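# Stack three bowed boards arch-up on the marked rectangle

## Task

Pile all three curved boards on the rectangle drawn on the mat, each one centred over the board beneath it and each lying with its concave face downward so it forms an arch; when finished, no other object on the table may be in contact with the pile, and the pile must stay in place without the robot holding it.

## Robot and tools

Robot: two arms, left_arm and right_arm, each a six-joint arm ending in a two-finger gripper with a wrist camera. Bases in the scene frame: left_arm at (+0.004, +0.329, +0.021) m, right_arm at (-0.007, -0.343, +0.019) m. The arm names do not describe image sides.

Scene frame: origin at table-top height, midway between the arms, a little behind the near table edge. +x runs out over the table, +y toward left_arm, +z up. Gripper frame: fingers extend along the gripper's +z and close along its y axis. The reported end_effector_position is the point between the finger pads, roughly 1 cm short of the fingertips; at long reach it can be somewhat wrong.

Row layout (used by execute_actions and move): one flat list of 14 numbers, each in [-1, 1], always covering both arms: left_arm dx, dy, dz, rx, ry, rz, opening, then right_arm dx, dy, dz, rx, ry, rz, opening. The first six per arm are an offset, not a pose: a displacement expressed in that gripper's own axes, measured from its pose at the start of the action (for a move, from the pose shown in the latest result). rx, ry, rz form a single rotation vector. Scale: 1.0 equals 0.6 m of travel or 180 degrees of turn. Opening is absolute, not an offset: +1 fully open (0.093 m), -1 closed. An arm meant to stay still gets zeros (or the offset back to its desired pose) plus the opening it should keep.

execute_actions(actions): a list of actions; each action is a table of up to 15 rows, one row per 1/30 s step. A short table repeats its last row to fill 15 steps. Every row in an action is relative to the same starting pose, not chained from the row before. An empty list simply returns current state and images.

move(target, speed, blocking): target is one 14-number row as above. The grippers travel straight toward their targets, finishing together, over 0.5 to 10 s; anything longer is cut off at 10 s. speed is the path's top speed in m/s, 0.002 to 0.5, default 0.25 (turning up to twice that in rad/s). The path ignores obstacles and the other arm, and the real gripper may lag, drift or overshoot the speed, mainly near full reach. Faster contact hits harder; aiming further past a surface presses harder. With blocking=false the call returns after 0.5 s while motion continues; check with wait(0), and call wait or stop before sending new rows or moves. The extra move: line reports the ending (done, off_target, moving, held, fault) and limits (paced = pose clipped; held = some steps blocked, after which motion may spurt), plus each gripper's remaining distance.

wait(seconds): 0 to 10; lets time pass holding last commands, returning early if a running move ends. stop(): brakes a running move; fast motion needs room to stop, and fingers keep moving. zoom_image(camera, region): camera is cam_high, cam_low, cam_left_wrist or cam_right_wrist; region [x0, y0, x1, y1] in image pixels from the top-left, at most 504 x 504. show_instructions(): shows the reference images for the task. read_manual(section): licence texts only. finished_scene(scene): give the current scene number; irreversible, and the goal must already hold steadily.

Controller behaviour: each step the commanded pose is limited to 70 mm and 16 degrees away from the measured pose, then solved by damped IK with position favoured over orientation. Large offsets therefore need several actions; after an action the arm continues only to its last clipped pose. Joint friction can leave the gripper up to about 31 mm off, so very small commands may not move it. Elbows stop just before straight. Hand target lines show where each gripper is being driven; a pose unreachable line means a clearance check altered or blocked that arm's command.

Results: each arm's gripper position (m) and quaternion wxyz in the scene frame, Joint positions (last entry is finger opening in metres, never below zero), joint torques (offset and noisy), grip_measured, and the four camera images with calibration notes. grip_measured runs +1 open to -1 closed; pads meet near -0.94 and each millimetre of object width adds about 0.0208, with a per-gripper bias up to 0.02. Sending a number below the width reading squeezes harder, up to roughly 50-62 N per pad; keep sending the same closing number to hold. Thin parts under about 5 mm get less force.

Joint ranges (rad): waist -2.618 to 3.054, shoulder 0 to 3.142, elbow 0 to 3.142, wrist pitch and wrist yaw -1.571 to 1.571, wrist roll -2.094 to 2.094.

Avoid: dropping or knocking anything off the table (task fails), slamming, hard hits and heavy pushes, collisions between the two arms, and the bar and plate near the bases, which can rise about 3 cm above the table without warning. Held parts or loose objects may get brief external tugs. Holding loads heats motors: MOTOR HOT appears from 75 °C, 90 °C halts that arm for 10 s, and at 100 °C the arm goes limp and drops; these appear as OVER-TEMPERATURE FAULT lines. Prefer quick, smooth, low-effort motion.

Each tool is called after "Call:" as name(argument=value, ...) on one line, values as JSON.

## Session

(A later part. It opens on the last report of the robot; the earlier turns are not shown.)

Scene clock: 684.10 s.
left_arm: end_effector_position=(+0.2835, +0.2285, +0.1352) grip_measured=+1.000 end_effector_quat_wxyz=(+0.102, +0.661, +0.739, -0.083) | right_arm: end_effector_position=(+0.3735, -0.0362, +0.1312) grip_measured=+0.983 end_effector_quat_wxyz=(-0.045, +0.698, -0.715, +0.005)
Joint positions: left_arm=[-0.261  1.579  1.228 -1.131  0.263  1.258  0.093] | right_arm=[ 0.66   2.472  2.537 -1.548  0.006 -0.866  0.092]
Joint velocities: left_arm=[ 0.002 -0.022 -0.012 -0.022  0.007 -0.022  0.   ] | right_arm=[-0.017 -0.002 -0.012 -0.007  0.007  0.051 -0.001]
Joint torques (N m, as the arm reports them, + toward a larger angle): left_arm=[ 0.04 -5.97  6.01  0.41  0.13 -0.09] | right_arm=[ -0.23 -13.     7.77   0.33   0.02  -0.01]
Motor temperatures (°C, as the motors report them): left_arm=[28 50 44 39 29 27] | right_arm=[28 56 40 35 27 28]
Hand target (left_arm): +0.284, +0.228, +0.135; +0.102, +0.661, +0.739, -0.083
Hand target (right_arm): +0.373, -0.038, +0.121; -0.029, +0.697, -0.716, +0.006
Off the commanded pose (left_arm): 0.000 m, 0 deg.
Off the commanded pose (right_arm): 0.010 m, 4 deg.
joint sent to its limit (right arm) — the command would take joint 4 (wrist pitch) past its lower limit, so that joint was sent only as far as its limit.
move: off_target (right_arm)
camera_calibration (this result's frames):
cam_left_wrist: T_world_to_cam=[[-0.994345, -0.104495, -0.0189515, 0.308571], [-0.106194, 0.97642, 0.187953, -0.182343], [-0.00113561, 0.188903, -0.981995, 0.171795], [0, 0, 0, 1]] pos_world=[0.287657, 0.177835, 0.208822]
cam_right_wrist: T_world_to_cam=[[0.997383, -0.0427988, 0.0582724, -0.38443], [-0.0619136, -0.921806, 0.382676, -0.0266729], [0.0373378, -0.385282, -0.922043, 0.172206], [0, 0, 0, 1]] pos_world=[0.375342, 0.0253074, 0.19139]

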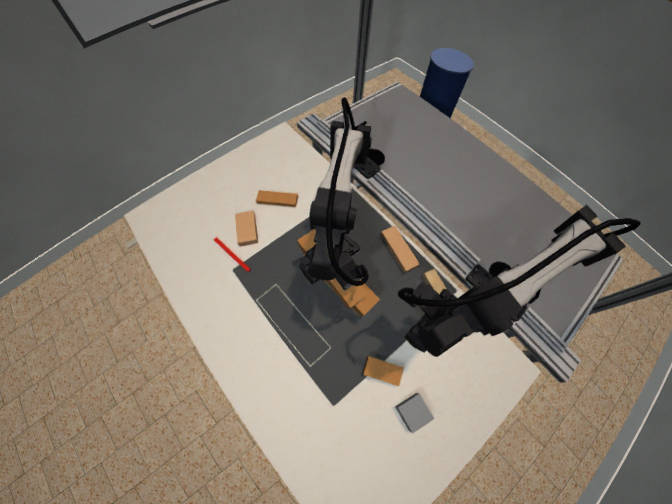

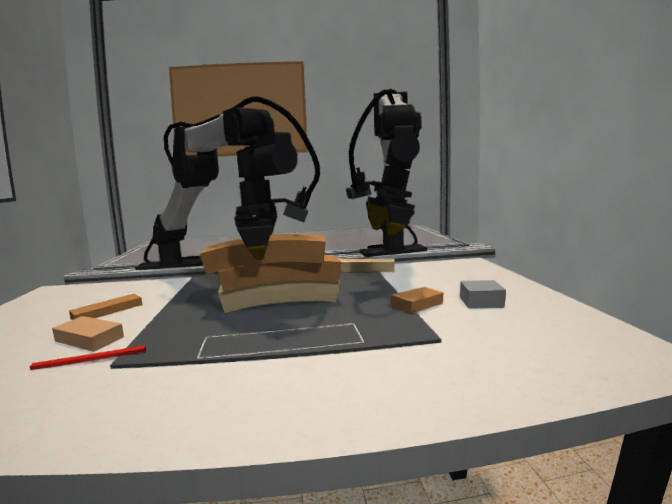

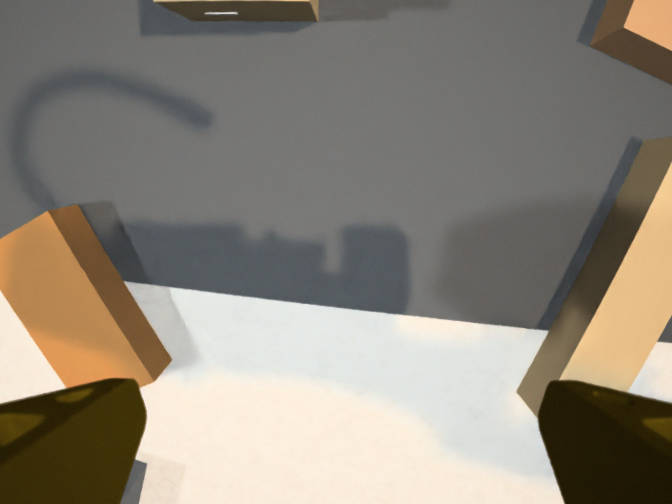

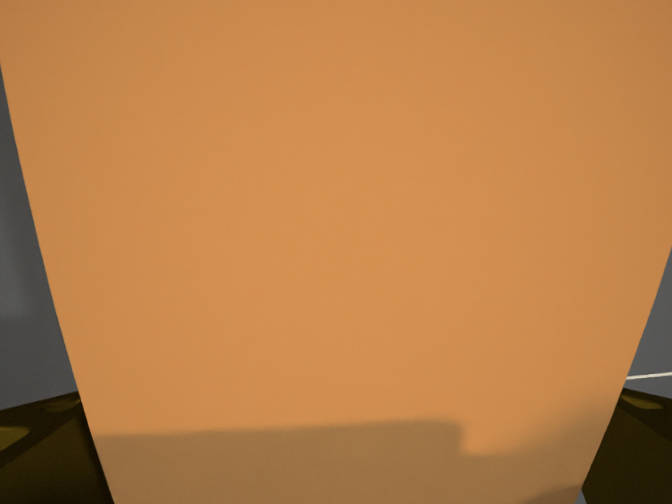

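Call:
execute_actions(actions=[[[0,0,0,0,0,0,1.0,0,0,0,0,0,0,0.4]],[[0,0,0,0,0,0,1.0,0,0,0,0,0,0,-0.1]],[[0,0,0,0,0,0,1.0,0,0,0,0,0,0,-0.1]]])

Call:
move(target=[0,0,0,0,0,0,1.0,-0.055,0.018,-0.025,0,0.015,-0.028,-0.1], speed=0.03)

Call:
zoom_image(camera="cam_low", region=[200,170,400,320])

Call:
zoom_image(camera="cam_high", region=[260,200,420,320])

Scene clock: 688.13 s.
left_arm: end_effector_position=(+0.2835, +0.2285, +0.1352) grip_measured=+1.000 end_effector_quat_wxyz=(+0.102, +0.661, +0.739, -0.083) | right_arm: end_effector_position=(+0.3732, -0.0361, +0.1312) grip_measured=+0.167 end_effector_quat_wxyz=(-0.044, +0.698, -0.715, +0.004)
Joint positions: left_arm=[-0.261  1.579  1.228 -1.131  0.263  1.258  0.093] | right_arm=[ 0.66   2.472  2.537 -1.548  0.005 -0.866  0.053]
Joint velocities: left_arm=[-0.017  0.012 -0.017  0.037  0.007 -0.007  0.   ] | right_arm=[ 0.017 -0.007  0.012 -0.007  0.007 -0.022 -0.002]
Joint torques (N m, as the arm reports them, + toward a larger angle): left_arm=[-0.05 -5.8   6.07  0.43  0.1  -0.09] | right_arm=[ -0.16 -15.47   6.76   0.43  -0.16  -0.01]
Motor temperatures (°C, as the motors report them): left_arm=[28 50 44 38 29 27] | right_arm=[28 57 40 34 27 28]
Hand target (left_arm): +0.284, +0.228, +0.135; +0.102, +0.661, +0.739, -0.083
Hand target (right_arm): +0.373, -0.036, +0.131; -0.044, +0.698, -0.715, +0.004
Off the commanded pose (left_arm): 0.000 m, 0 deg.
Off the commanded pose (right_arm): 0.000 m, 0 deg.
camera_calibration (this result's frames):
cam_left_wrist: T_world_to_cam=[[-0.994345, -0.104495, -0.0189515, 0.308571], [-0.106194, 0.97642, 0.187953, -0.182343], [-0.00113561, 0.188903, -0.981995, 0.171795], [0, 0, 0, 1]] pos_world=[0.287657, 0.177835, 0.208822]
cam_right_wrist: T_world_to_cam=[[0.997463, -0.0427162, 0.0569486, -0.384017], [-0.0613147, -0.921968, 0.382383, -0.0268426], [0.0361708, -0.384904, -0.922247, 0.172689], [0, 0, 0, 1]] pos_world=[0.37515, 0.0253171, 0.191396]

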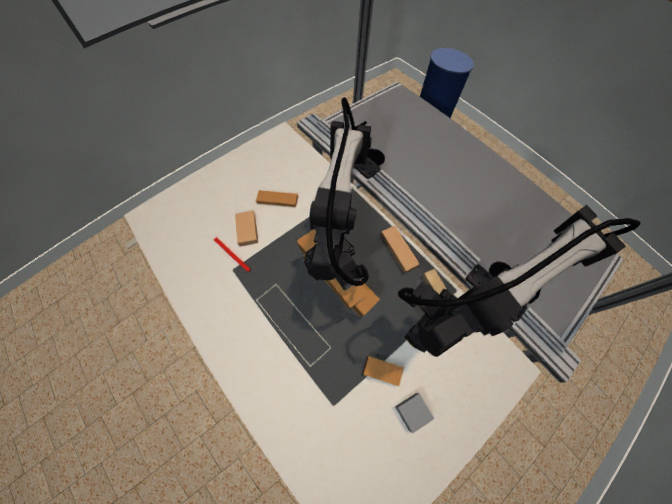

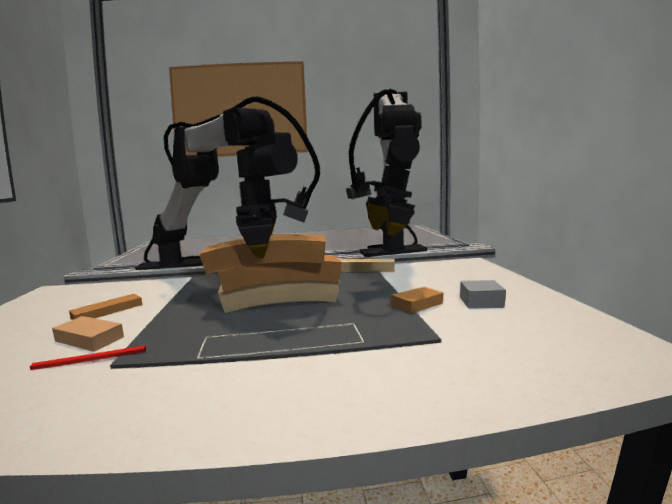

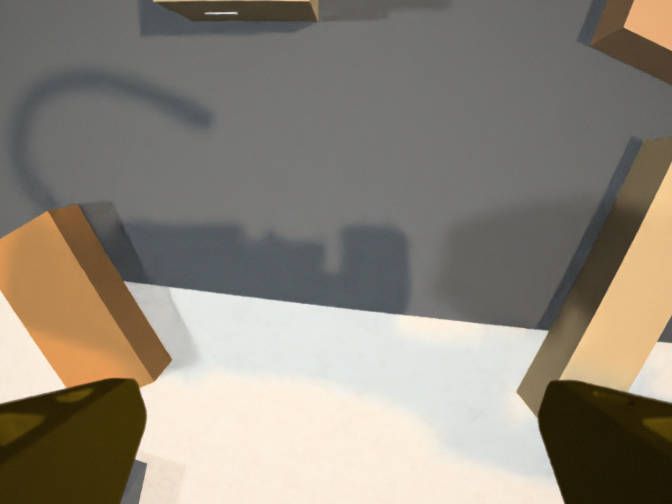

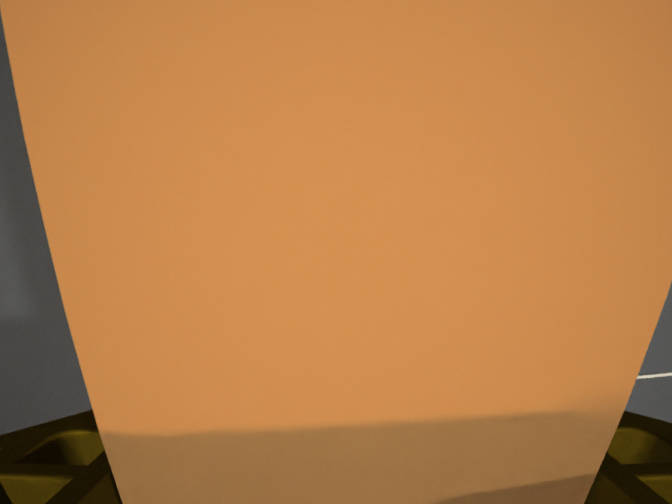

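Scene clock: 690.10 s.
left_arm: end_effector_position=(+0.2835, +0.2285, +0.1352) grip_measured=+1.000 end_effector_quat_wxyz=(+0.102, +0.661, +0.739, -0.083) | right_arm: end_effector_position=(+0.3607, -0.0080, +0.1417) grip_measured=+0.168 end_effector_quat_wxyz=(-0.065, +0.723, -0.688, +0.018)
Joint positions: left_arm=[-0.261  1.579  1.228 -1.131  0.263  1.258  0.093] | right_arm=[ 0.73   2.489  2.606 -1.558  0.034 -0.872  0.053]
Joint velocities: left_arm=[-0.002 -0.002  0.017 -0.037 -0.037 -0.007  0.   ] | right_arm=[-0.002 -0.012 -0.007 -0.022 -0.022 -0.022  0.001]
Joint torques (N m, as the arm reports them, + toward a larger angle): left_arm=[-0.03 -5.98  5.96  0.45  0.12 -0.1 ] | right_arm=[  0.43 -14.98   8.54   0.51   0.04  -0.01]
Motor temperatures (°C, as the motors report them): left_arm=[28 50 44 38 29 27] | right_arm=[28 57 40 34 27 28]
Hand target (left_arm): +0.284, +0.228, +0.135; +0.102, +0.661, +0.739, -0.083
Hand target (right_arm): +0.361, -0.004, +0.147; -0.074, +0.727, -0.682, +0.024
Off the commanded pose (left_arm): 0.000 m, 0 deg.
Off the commanded pose (right_arm): 0.007 m, 4 deg.
joint sent to its limit (right arm) — the command would take joint 4 (wrist pitch) past its lower limit, so that joint was sent only as far as its limit.
move: off_target (right_arm)
camera_calibration (this result's frames):
cam_left_wrist: T_world_to_cam=[[-0.994345, -0.104495, -0.0189515, 0.308571], [-0.106194, 0.97642, 0.187953, -0.182343], [-0.00113561, 0.188903, -0.981995, 0.171795], [0, 0, 0, 1]] pos_world=[0.287657, 0.177835, 0.208822]
cam_right_wrist: T_world_to_cam=[[0.993603, 0.0289013, 0.109166, -0.376334], [-0.0141809, -0.927111, 0.374519, -0.0216101], [0.112033, -0.373672, -0.92077, 0.16623], [0, 0, 0, 1]] pos_world=[0.354997, 0.0529569, 0.202236]

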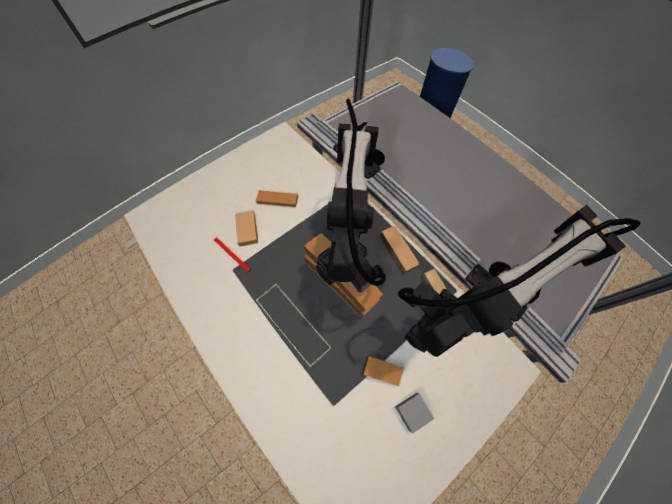

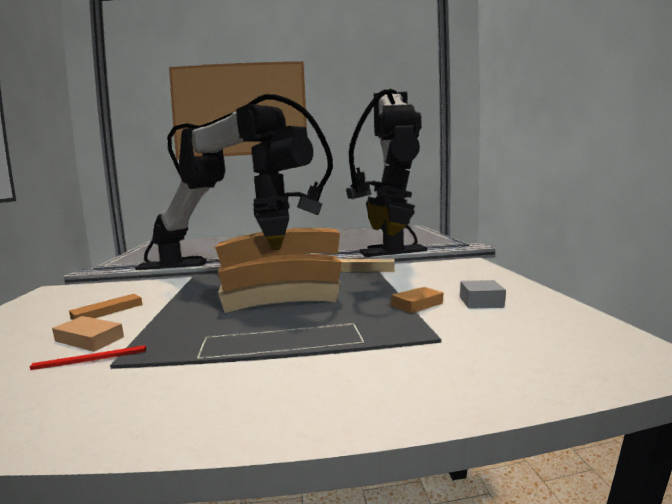

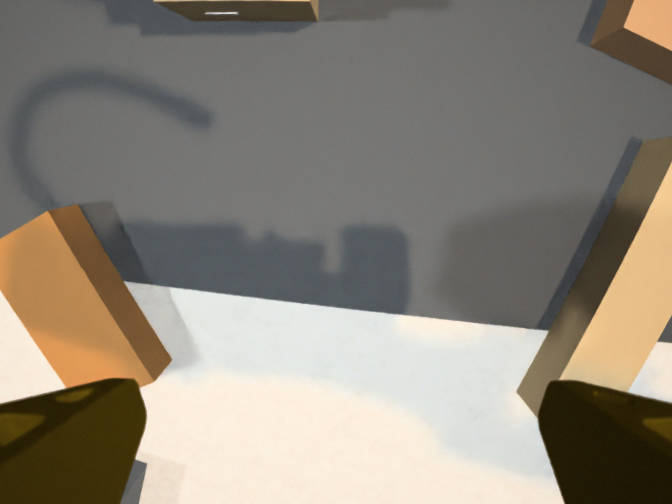

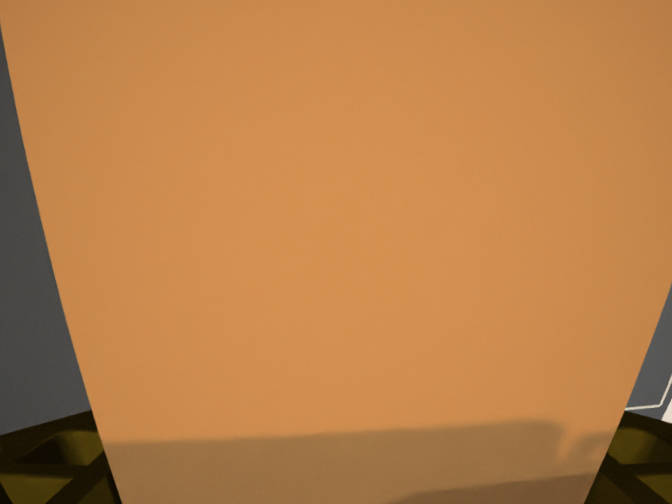

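Region (200, 170, 400, 320) of cam_low's 672x504 image, scaled by 2.520, with more detail than that image has; it fills the top 378 rows of this view, and the rest is white.

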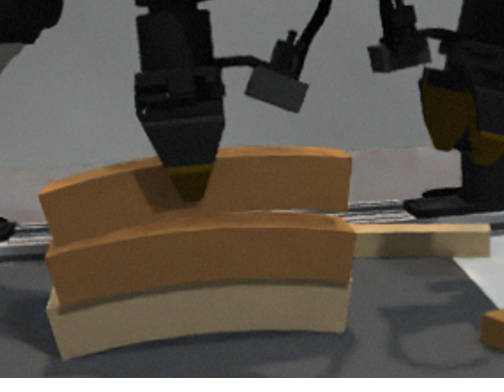

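Region (260, 200, 420, 320) of cam_high's 672x504 image, scaled by 3.150, with more detail than that image has; it fills the top 378 rows of this view, and the rest is white.

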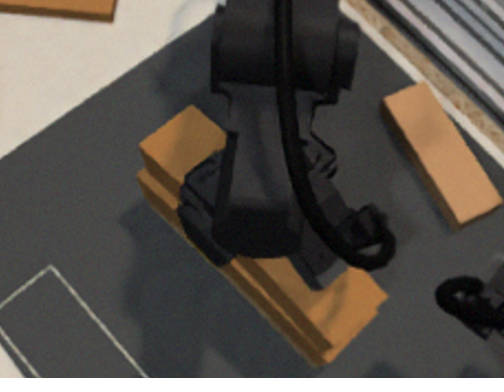

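Call:
move(target=[0,0,0,0,0,0,1.0,-0.006,-0.004,0.022,-0.02,0.015,0,-0.1], speed=0.02)

Call:
zoom_image(camera="cam_low", region=[200,170,400,320])

Call:
zoom_image(camera="cam_high", region=[260,200,420,320])

Scene clock: 695.53 s.
left_arm: end_effector_position=(+0.2835, +0.2285, +0.1352) grip_measured=+1.000 end_effector_quat_wxyz=(+0.102, +0.661, +0.739, -0.083) | right_arm: end_effector_position=(+0.3626, -0.0077, +0.1332) grip_measured=+0.168 end_effector_quat_wxyz=(-0.058, +0.723, -0.688, +0.021)
Joint positions: left_arm=[-0.261  1.579  1.228 -1.131  0.263  1.258  0.093] | right_arm=[ 0.73   2.515  2.622 -1.562  0.04  -0.871  0.053]
Joint velocities: left_arm=[ 0.012 -0.002 -0.012 -0.081 -0.007  0.022  0.   ] | right_arm=[-0.007  0.002 -0.002 -0.007 -0.007  0.022  0.   ]
Joint torques (N m, as the arm reports them, + toward a larger angle): left_arm=[-0.13 -5.8   6.14  0.43  0.14 -0.11] | right_arm=[ -0.11 -13.98   8.33   0.49  -0.13   0.02]
Motor temperatures (°C, as the motors report them): left_arm=[28 49 44 38 29 27] | right_arm=[28 59 41 34 27 28]
Hand target (left_arm): +0.284, +0.228, +0.135; +0.102, +0.661, +0.739, -0.083
Hand target (right_arm): +0.364, -0.004, +0.129; -0.059, +0.723, -0.688, +0.017
Off the commanded pose (left_arm): 0.000 m, 0 deg.
Off the commanded pose (right_arm): 0.006 m, 4 deg.
joint sent to its limit (right arm) — the command would take joint 4 (wrist pitch) past its lower limit, so that joint was sent only as far as its limit.
move: off_target (right_arm)
camera_calibration (this result's frames):
cam_left_wrist: T_world_to_cam=[[-0.994345, -0.104495, -0.0189515, 0.308571], [-0.106194, 0.97642, 0.187953, -0.182343], [-0.00113561, 0.188903, -0.981995, 0.171795], [0, 0, 0, 1]] pos_world=[0.287657, 0.177835, 0.208822]
cam_right_wrist: T_world_to_cam=[[0.994324, 0.0293618, 0.102258, -0.376595], [-0.0127235, -0.921446, 0.388298, -0.0204008], [0.105626, -0.387396, -0.915843, 0.159788], [0, 0, 0, 1]] pos_world=[0.357321, 0.0541605, 0.192772]

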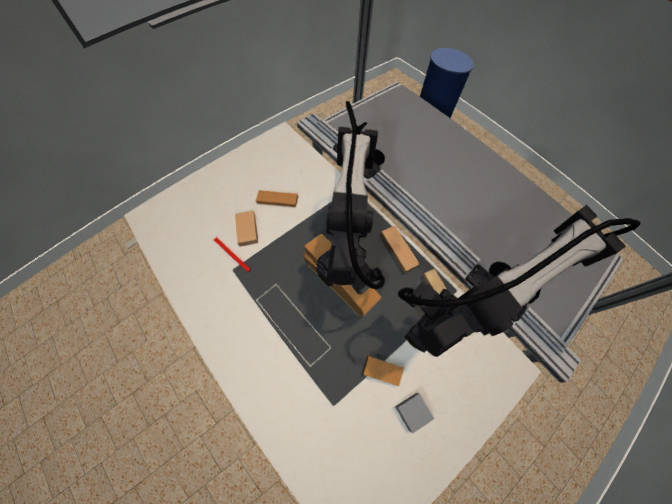

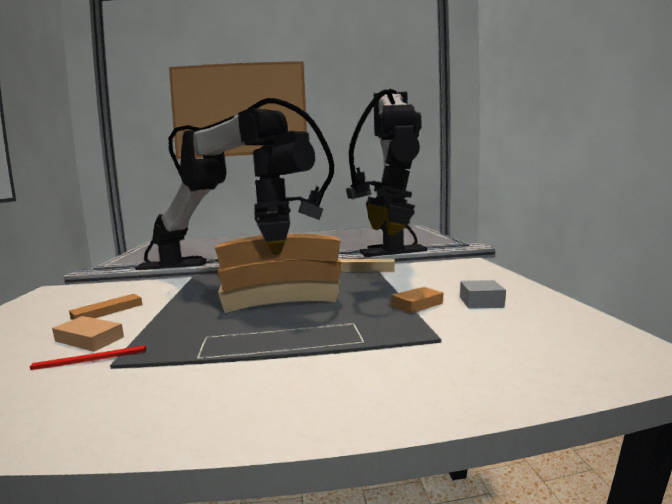

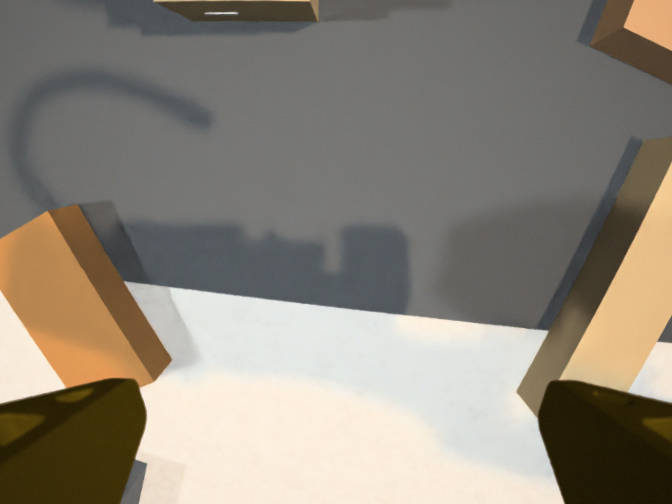

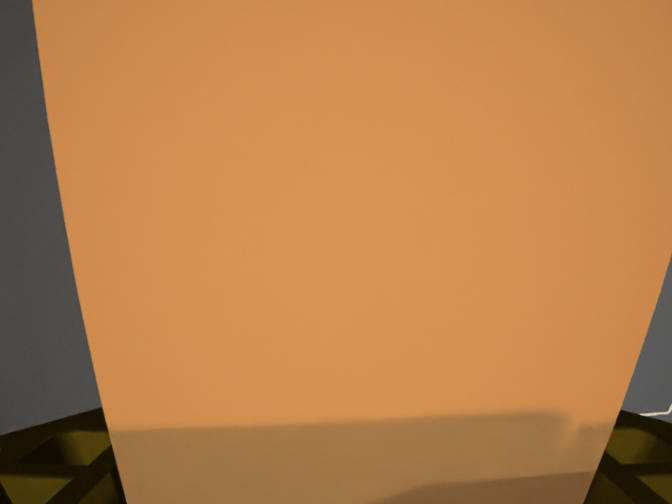

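Region (200, 170, 400, 320) of cam_low's 672x504 image, scaled by 2.520, with more detail than that image has; it fills the top 378 rows of this view, and the rest is white.

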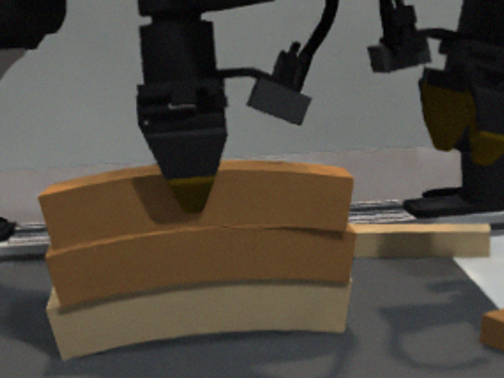

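Region (260, 200, 420, 320) of cam_high's 672x504 image, scaled by 3.150, with more detail than that image has; it fills the top 378 rows of this view, and the rest is white.

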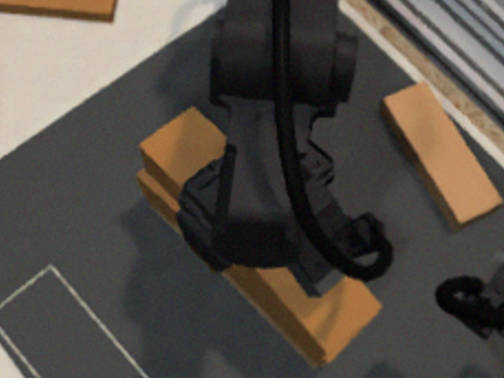

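Call:
execute_actions(actions=[[[0,0,0,0,0,0,1,0,0,0,0,0,0,1]],[[0,0,0,0,0,0,1,0,0,0,0,0,0,1]]])

Call:
move(target=[0,0,0,0,0,0,1,0,0,-0.12,0,0,0,1], speed=0.06)

Scene clock: 703.30 s.
left_arm: end_effector_position=(+0.2835, +0.2285, +0.1352) grip_measured=+1.000 end_effector_quat_wxyz=(+0.102, +0.661, +0.739, -0.083) | right_arm: end_effector_position=(+0.3626, -0.0077, +0.1332) grip_measured=+0.983 end_effector_quat_wxyz=(-0.058, +0.723, -0.688, +0.021)
Joint positions: left_arm=[-0.261  1.579  1.228 -1.131  0.263  1.258  0.093] | right_arm=[ 0.73   2.515  2.622 -1.562  0.04  -0.872  0.092]
Joint velocities: left_arm=[-0.002  0.002 -0.002  0.007  0.051 -0.022  0.   ] | right_arm=[-0.017  0.012  0.007  0.037 -0.051  0.007  0.   ]
Joint torques (N m, as the arm reports them, + toward a larger angle): left_arm=[-0.04 -5.95  5.85  0.44  0.15 -0.11] | right_arm=[ -0.25 -15.74   6.71   0.52  -0.04  -0.03]
Motor temperatures (°C, as the motors report them): left_arm=[28 49 44 38 29 27] | right_arm=[28 60 41 34 27 28]
Hand target (left_arm): +0.284, +0.228, +0.135; +0.102, +0.661, +0.739, -0.083
Hand target (right_arm): +0.363, -0.008, +0.133; -0.058, +0.723, -0.688, +0.021
Off the commanded pose (left_arm): 0.000 m, 0 deg.
Off the commanded pose (right_arm): 0.000 m, 0 deg.
camera_calibration (this result's frames):
cam_left_wrist: T_world_to_cam=[[-0.994345, -0.104495, -0.0189515, 0.308571], [-0.106194, 0.97642, 0.187953, -0.182343], [-0.00113561, 0.188903, -0.981995, 0.171795], [0, 0, 0, 1]] pos_world=[0.287657, 0.177835, 0.208822]
cam_right_wrist: T_world_to_cam=[[0.994311, 0.0297425, 0.102277, -0.37659], [-0.0123828, -0.921434, 0.388337, -0.0205294], [0.105792, -0.387394, -0.915824, 0.159726], [0, 0, 0, 1]] pos_world=[0.357296, 0.0541611, 0.19277]

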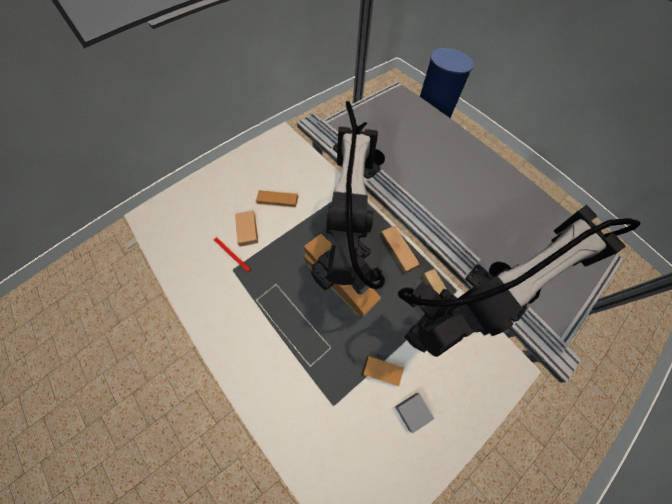

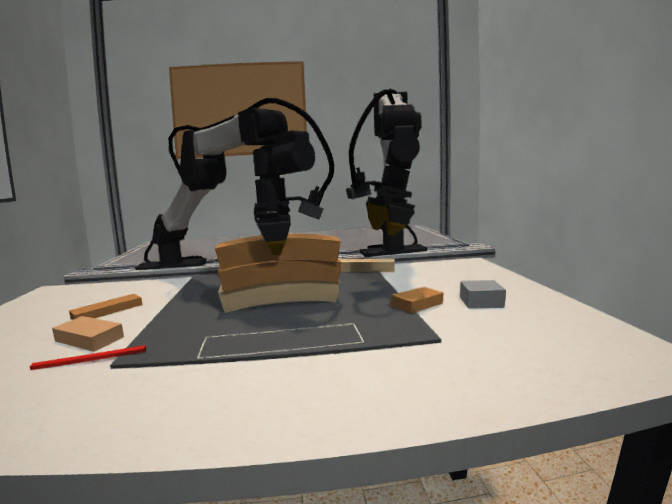

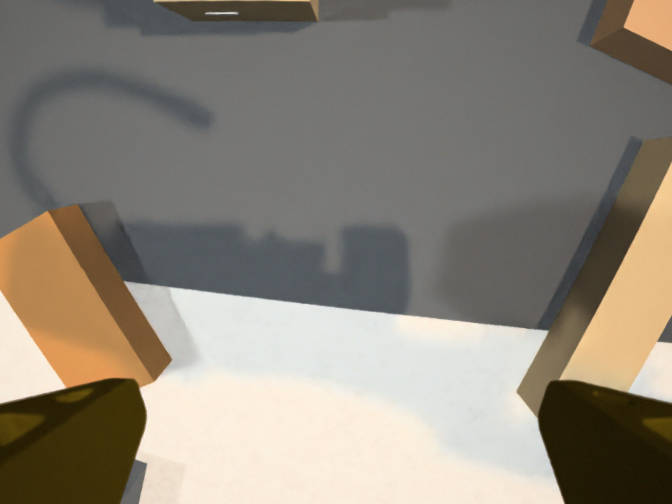

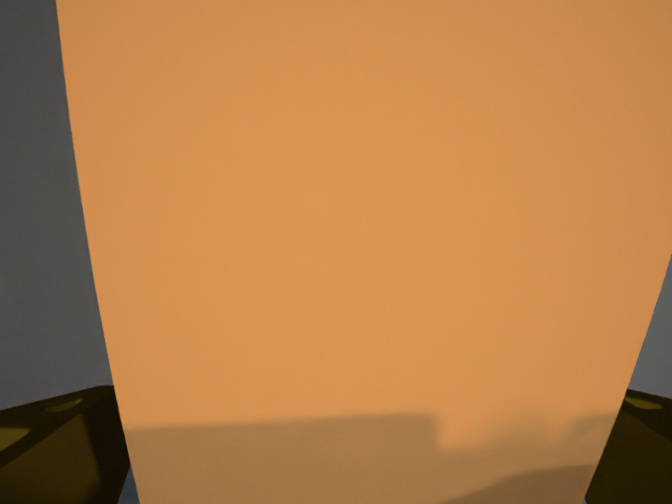

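Scene clock: 704.83 s.
left_arm: end_effector_position=(+0.2835, +0.2285, +0.1352) grip_measured=+1.000 end_effector_quat_wxyz=(+0.102, +0.661, +0.739, -0.083) | right_arm: end_effector_position=(+0.3587, -0.0118, +0.2060) grip_measured=+0.983 end_effector_quat_wxyz=(-0.134, +0.716, -0.684, +0.026)
Joint positions: left_arm=[-0.261  1.579  1.228 -1.131  0.263  1.258  0.093] | right_arm=[ 0.73   2.363  2.622 -1.562  0.04  -0.872  0.092]
Joint velocities: left_arm=[ 0.002  0.017  0.002 -0.051 -0.022 -0.081  0.   ] | right_arm=[-0.017  0.012 -0.002  0.007  0.007 -0.007 -0.   ]
Joint torques (N m, as the arm reports them, + toward a larger angle): left_arm=[-0.12 -6.    6.07  0.46  0.12 -0.08] | right_arm=[  0.32 -15.02   5.28   0.8   -0.03   0.  ]
Motor temperatures (°C, as the motors report them): left_arm=[28 49 44 38 29 27] | right_arm=[28 61 41 34 27 28]
Hand target (left_arm): +0.284, +0.228, +0.135; +0.102, +0.661, +0.739, -0.083
Hand target (right_arm): +0.355, -0.011, +0.205; -0.129, +0.719, -0.683, +0.026
Off the commanded pose (left_arm): 0.000 m, 0 deg.
Off the commanded pose (right_arm): 0.004 m, 9 deg.
joint sent to its limit (right arm) — the command would take joint 4 (wrist pitch) past its lower limit, so that joint was sent only as far as its limit.
move: off_target (right_arm)
camera_calibration (this result's frames):
cam_left_wrist: T_world_to_cam=[[-0.994345, -0.104495, -0.0189515, 0.308571], [-0.106194, 0.97642, 0.187953, -0.182343], [-0.00113561, 0.188903, -0.981995, 0.171795], [0, 0, 0, 1]] pos_world=[0.287657, 0.177835, 0.208822]
cam_right_wrist: T_world_to_cam=[[0.976614, 0.0124343, 0.214643, -0.397026], [-0.0508692, -0.956618, 0.28687, -0.018406], [0.208898, -0.29108, -0.933614, 0.193033], [0, 0, 0, 1]] pos_world=[0.34648, 0.0435173, 0.270717]

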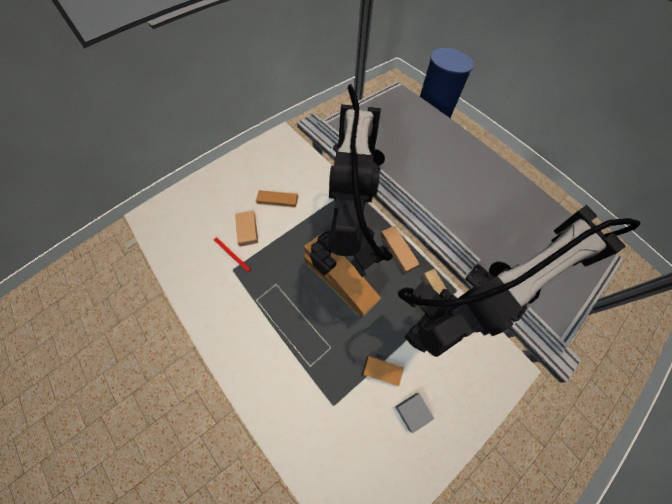

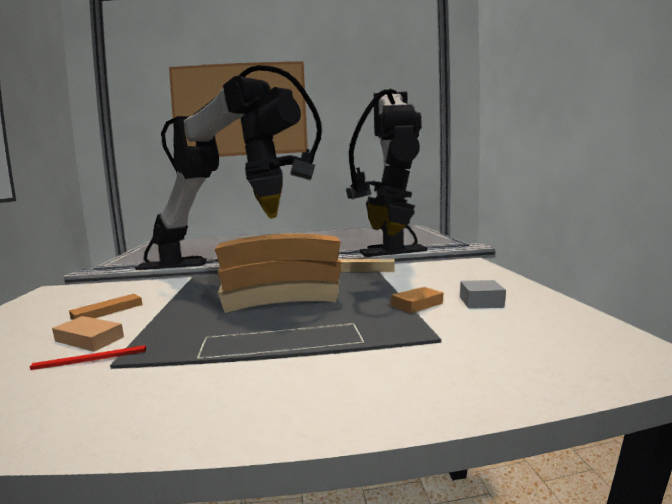

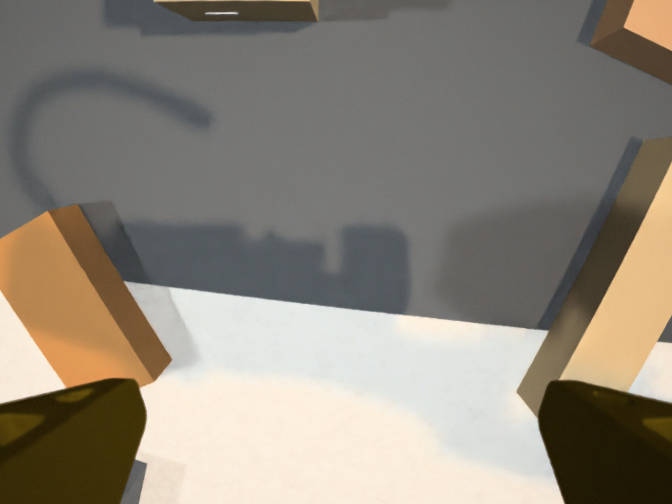

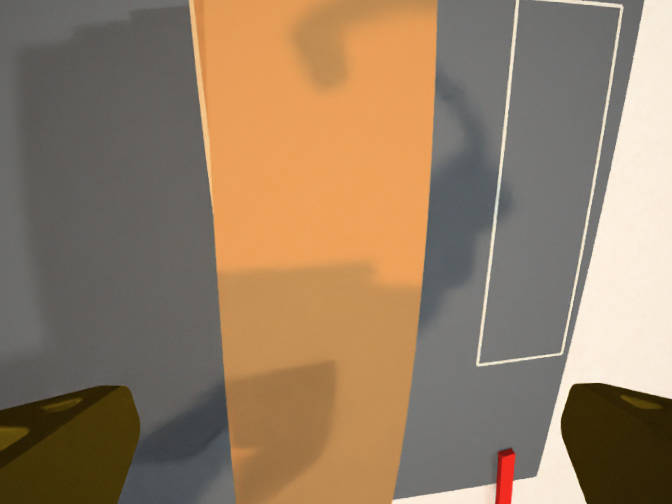

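Call:
move(target=[0,0,0,0,0,-0.467,1,0.45,0.1,0,0,0,0,1], speed=0.3)

Call:
move(target=[0.06,-0.38,0,0,-0.36,0,1,0,0,0,0,0,0,1], speed=0.2)

Scene clock: 720.80 s.
left_arm: end_effector_position=(+0.2835, +0.2285, +0.1352) grip_measured=+1.000 end_effector_quat_wxyz=(+0.021, +0.001, +0.991, -0.130) | right_arm: end_effector_position=(+0.3255, -0.2814, +0.1597) grip_measured=+0.983 end_effector_quat_wxyz=(-0.128, +0.716, -0.685, +0.035)
Joint positions: left_arm=[-0.261  1.579  1.228 -1.131  0.263 -0.201  0.093] | right_arm=[ 0.114  1.595  1.348 -1.076 -0.099 -1.469  0.092]
Joint velocities: left_arm=[ 0.007 -0.002 -0.017  0.066  0.037 -0.037  0.   ] | right_arm=[-0.007 -0.002  0.007 -0.007  0.022 -0.037 -0.001]
Joint torques (N m, as the arm reports them, + toward a larger angle): left_arm=[-0.03 -5.91  6.02  0.46  0.09 -0.11] | right_arm=[-0.63 -9.24  5.51  0.78 -0.36 -0.03]
Motor temperatures (°C, as the motors report them): left_arm=[28 48 44 37 29 27] | right_arm=[28 63 40 34 27 28]
Hand target (left_arm): +0.284, +0.228, +0.135; +0.020, -0.003, +0.991, -0.130
Hand target (right_arm): +0.322, -0.282, +0.158; -0.132, +0.717, -0.684, +0.032
Off the commanded pose (left_arm): 0.000 m, 1 deg.
Off the commanded pose (right_arm): 0.011 m, 1 deg.
move: off_target (right_arm)
camera_calibration (this result's frames):
cam_left_wrist: T_world_to_cam=[[-0.0159771, -0.96748, 0.252443, 0.191654], [-0.916259, 0.115237, 0.383652, 0.217636], [-0.400267, -0.225173, -0.888304, 0.366899], [0, 0, 0, 1]] pos_world=[0.34933, 0.242958, 0.19404]
cam_right_wrist: T_world_to_cam=[[0.975306, 0.0132681, 0.220459, -0.35161], [-0.0562917, -0.950293, 0.306225, -0.264229], [0.213564, -0.311073, -0.92608, 0.0699919], [0, 0, 0, 1]] pos_world=[0.313106, -0.224657, 0.223247]

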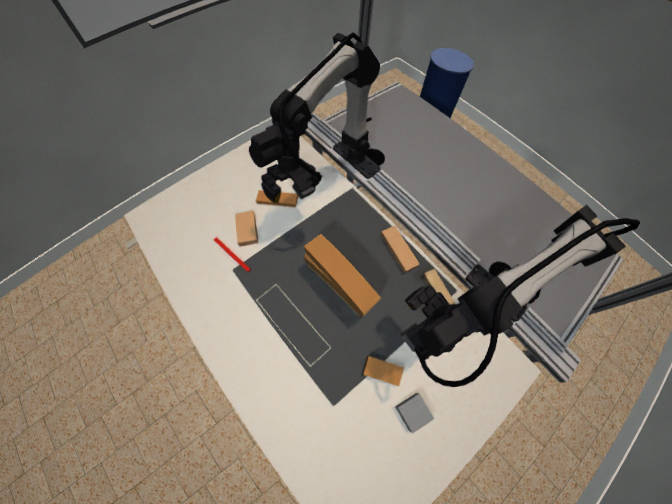

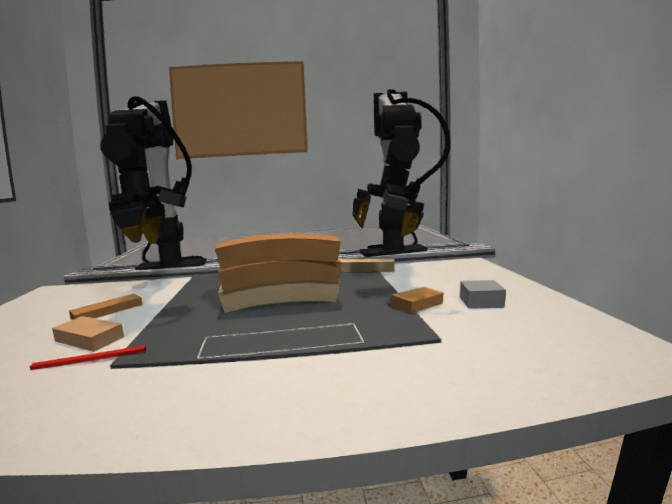

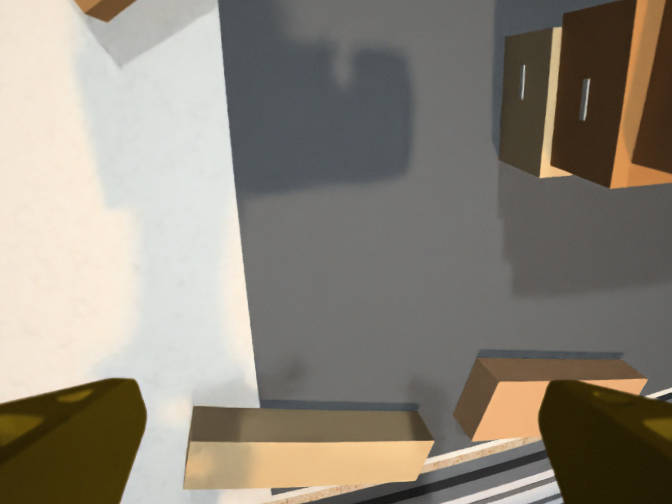

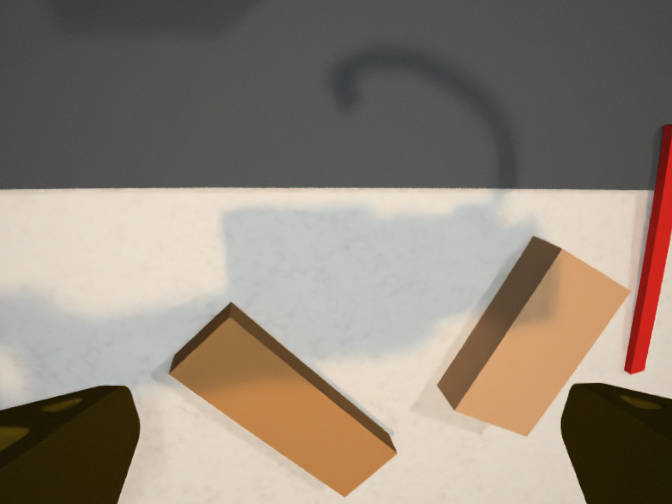

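Scene clock: 724.27 s.
left_arm: end_effector_position=(+0.2472, +0.0196, +0.1832) grip_measured=+1.000 end_effector_quat_wxyz=(+0.545, -0.060, +0.831, -0.090) | right_arm: end_effector_position=(+0.3255, -0.2814, +0.1597) grip_measured=+0.983 end_effector_quat_wxyz=(-0.128, +0.716, -0.685, +0.035)
Joint positions: left_arm=[-1.342  1.573  0.963 -0.227 -1.011 -1.006  0.093] | right_arm=[ 0.114  1.595  1.348 -1.076 -0.099 -1.469  0.092]
Joint velocities: left_arm=[ 0.012 -0.012 -0.007  0.022 -0.037  0.051  0.   ] | right_arm=[-0.007 -0.007 -0.007  0.022 -0.007 -0.022 -0.   ]
Joint torques (N m, as the arm reports them, + toward a larger angle): left_arm=[-0.76 -5.66  8.37  1.42 -0.6  -0.03] | right_arm=[-0.22 -7.97  7.13  0.79 -0.17  0.04]
Motor temperatures (°C, as the motors report them): left_arm=[28 48 44 38 29 27] | right_arm=[28 61 40 34 27 28]
Hand target (left_arm): +0.248, +0.011, +0.193; +0.553, -0.067, +0.824, -0.104
Hand target (right_arm): +0.325, -0.281, +0.160; -0.128, +0.716, -0.685, +0.035
Off the commanded pose (left_arm): 0.015 m, 3 deg.
Off the commanded pose (right_arm): 0.000 m, 0 deg.
move: off_target (left_arm)
camera_calibration (this result's frames):
cam_left_wrist: T_world_to_cam=[[0.00303905, -0.978783, 0.204878, -0.0189034], [-0.759556, -0.135521, -0.636167, 0.34298], [0.650435, -0.153683, -0.743852, 0.0603419], [0, 0, 0, 1]] pos_world=[0.221321, 0.0372521, 0.266951]
cam_right_wrist: T_world_to_cam=[[0.975306, 0.0132681, 0.220459, -0.35161], [-0.0562917, -0.950293, 0.306225, -0.264229], [0.213564, -0.311073, -0.92608, 0.0699919], [0, 0, 0, 1]] pos_world=[0.313106, -0.224657, 0.223247]

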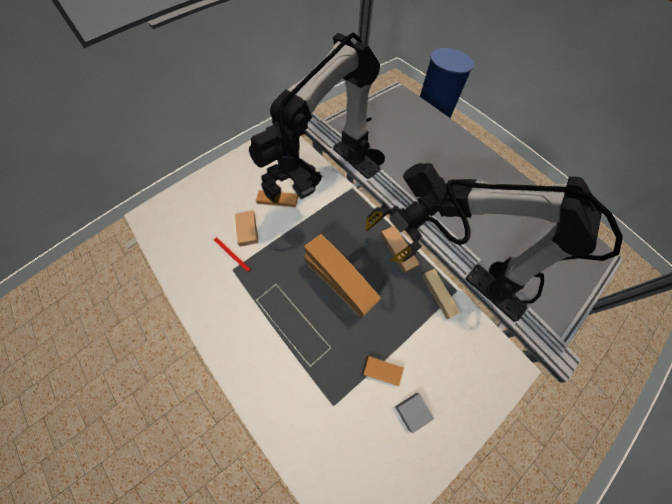

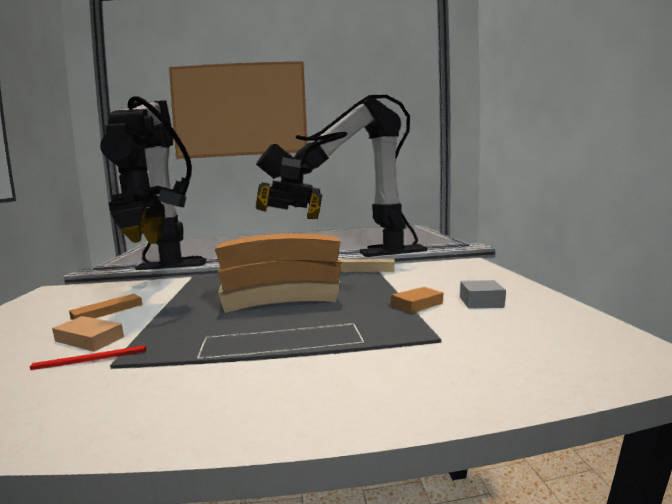

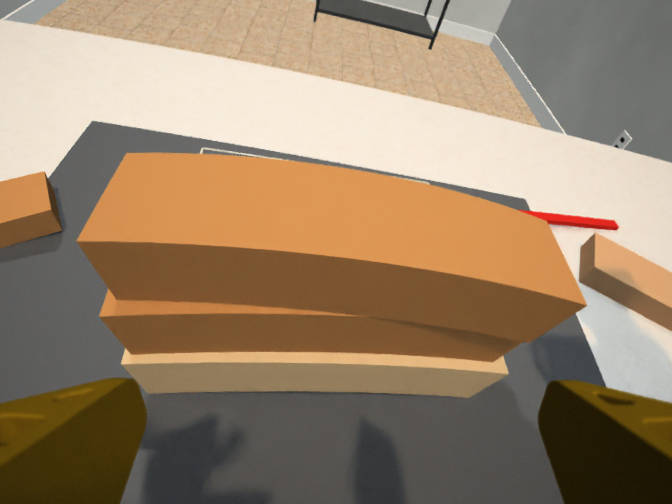

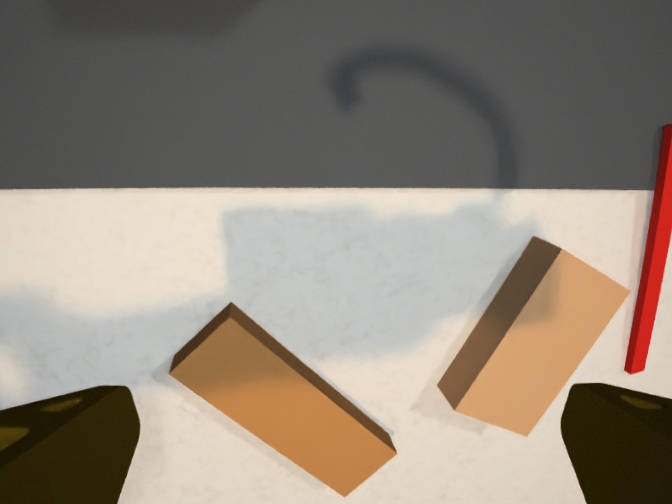

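Call:
move(target=[0.193,0.0,0.161,-0.045,0,0.051,1,0,0,0,0,0,0,1], speed=0.1)

Scene clock: 730.33 s.
left_arm: end_effector_position=(+0.2790, -0.0050, +0.0338) grip_measured=+1.000 end_effector_quat_wxyz=(+0.533, -0.013, +0.846, +0.026) | right_arm: end_effector_position=(+0.3255, -0.2814, +0.1597) grip_measured=+0.983 end_effector_quat_wxyz=(-0.128, +0.716, -0.685, +0.035)
Joint positions: left_arm=[-1.295  2.114  1.043  0.031 -1.039 -0.956  0.093] | right_arm=[ 0.114  1.595  1.348 -1.076 -0.099 -1.469  0.092]
Joint velocities: left_arm=[-0.007 -0.002  0.002  0.022 -0.081  0.037  0.   ] | right_arm=[-0.002  0.012 -0.002 -0.037  0.007 -0.037  0.001]
Joint torques (N m, as the arm reports them, + toward a larger angle): left_arm=[ 1.12 -9.13  7.04  1.21 -0.66 -0.06] | right_arm=[-0.17 -7.84  7.17  0.79 -0.17  0.03]
Motor temperatures (°C, as the motors report them): left_arm=[28 48 45 39 29 27] | right_arm=[28 59 40 34 27 28]
Hand target (left_arm): +0.288, -0.012, +0.044; +0.544, -0.032, +0.838, +0.013
Hand target (right_arm): +0.325, -0.281, +0.160; -0.128, +0.716, -0.685, +0.035
Off the commanded pose (left_arm): 0.015 m, 3 deg.
Off the commanded pose (right_arm): 0.000 m, 0 deg.
move: off_target (left_arm)
camera_calibration (this result's frames):
cam_left_wrist: T_world_to_cam=[[0.0509561, -0.997911, -0.0397172, -0.0176903], [-0.782562, -0.0151885, -0.622388, 0.275317], [0.620484, 0.0627956, -0.781701, -0.0644847], [0, 0, 0, 1]] pos_world=[0.256366, -0.00942236, 0.120244]
cam_right_wrist: T_world_to_cam=[[0.975306, 0.0132681, 0.220459, -0.35161], [-0.0562917, -0.950293, 0.306225, -0.264229], [0.213564, -0.311073, -0.92608, 0.0699919], [0, 0, 0, 1]] pos_world=[0.313106, -0.224657, 0.223247]

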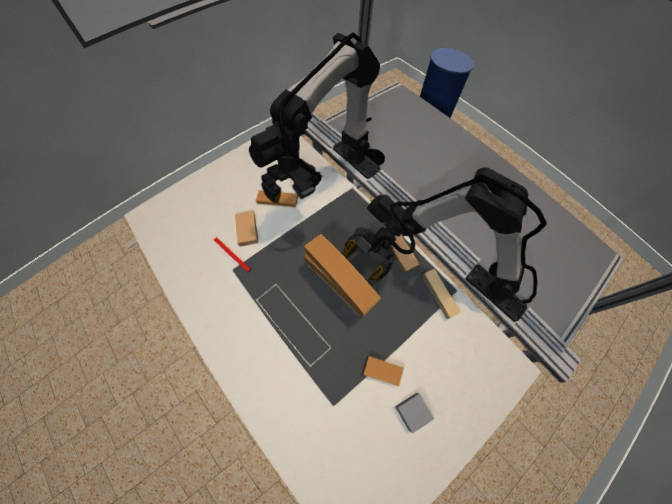

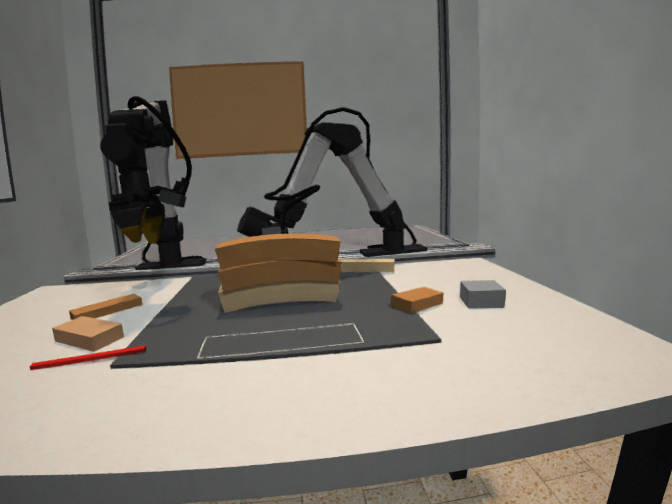

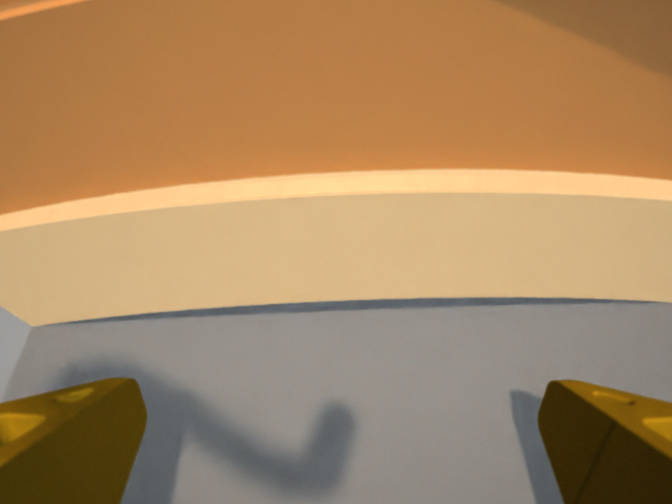

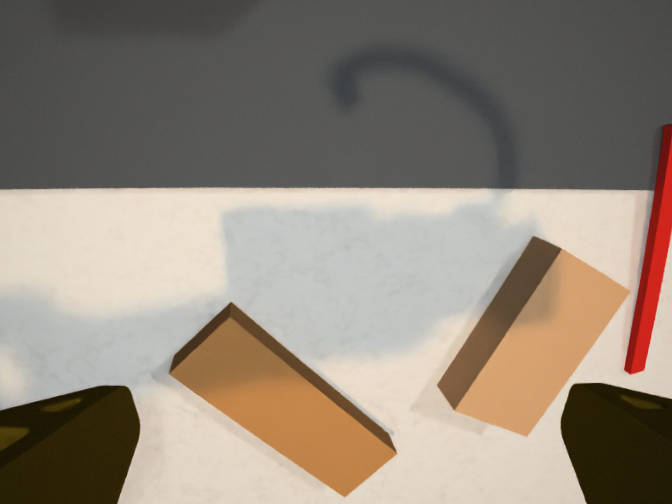

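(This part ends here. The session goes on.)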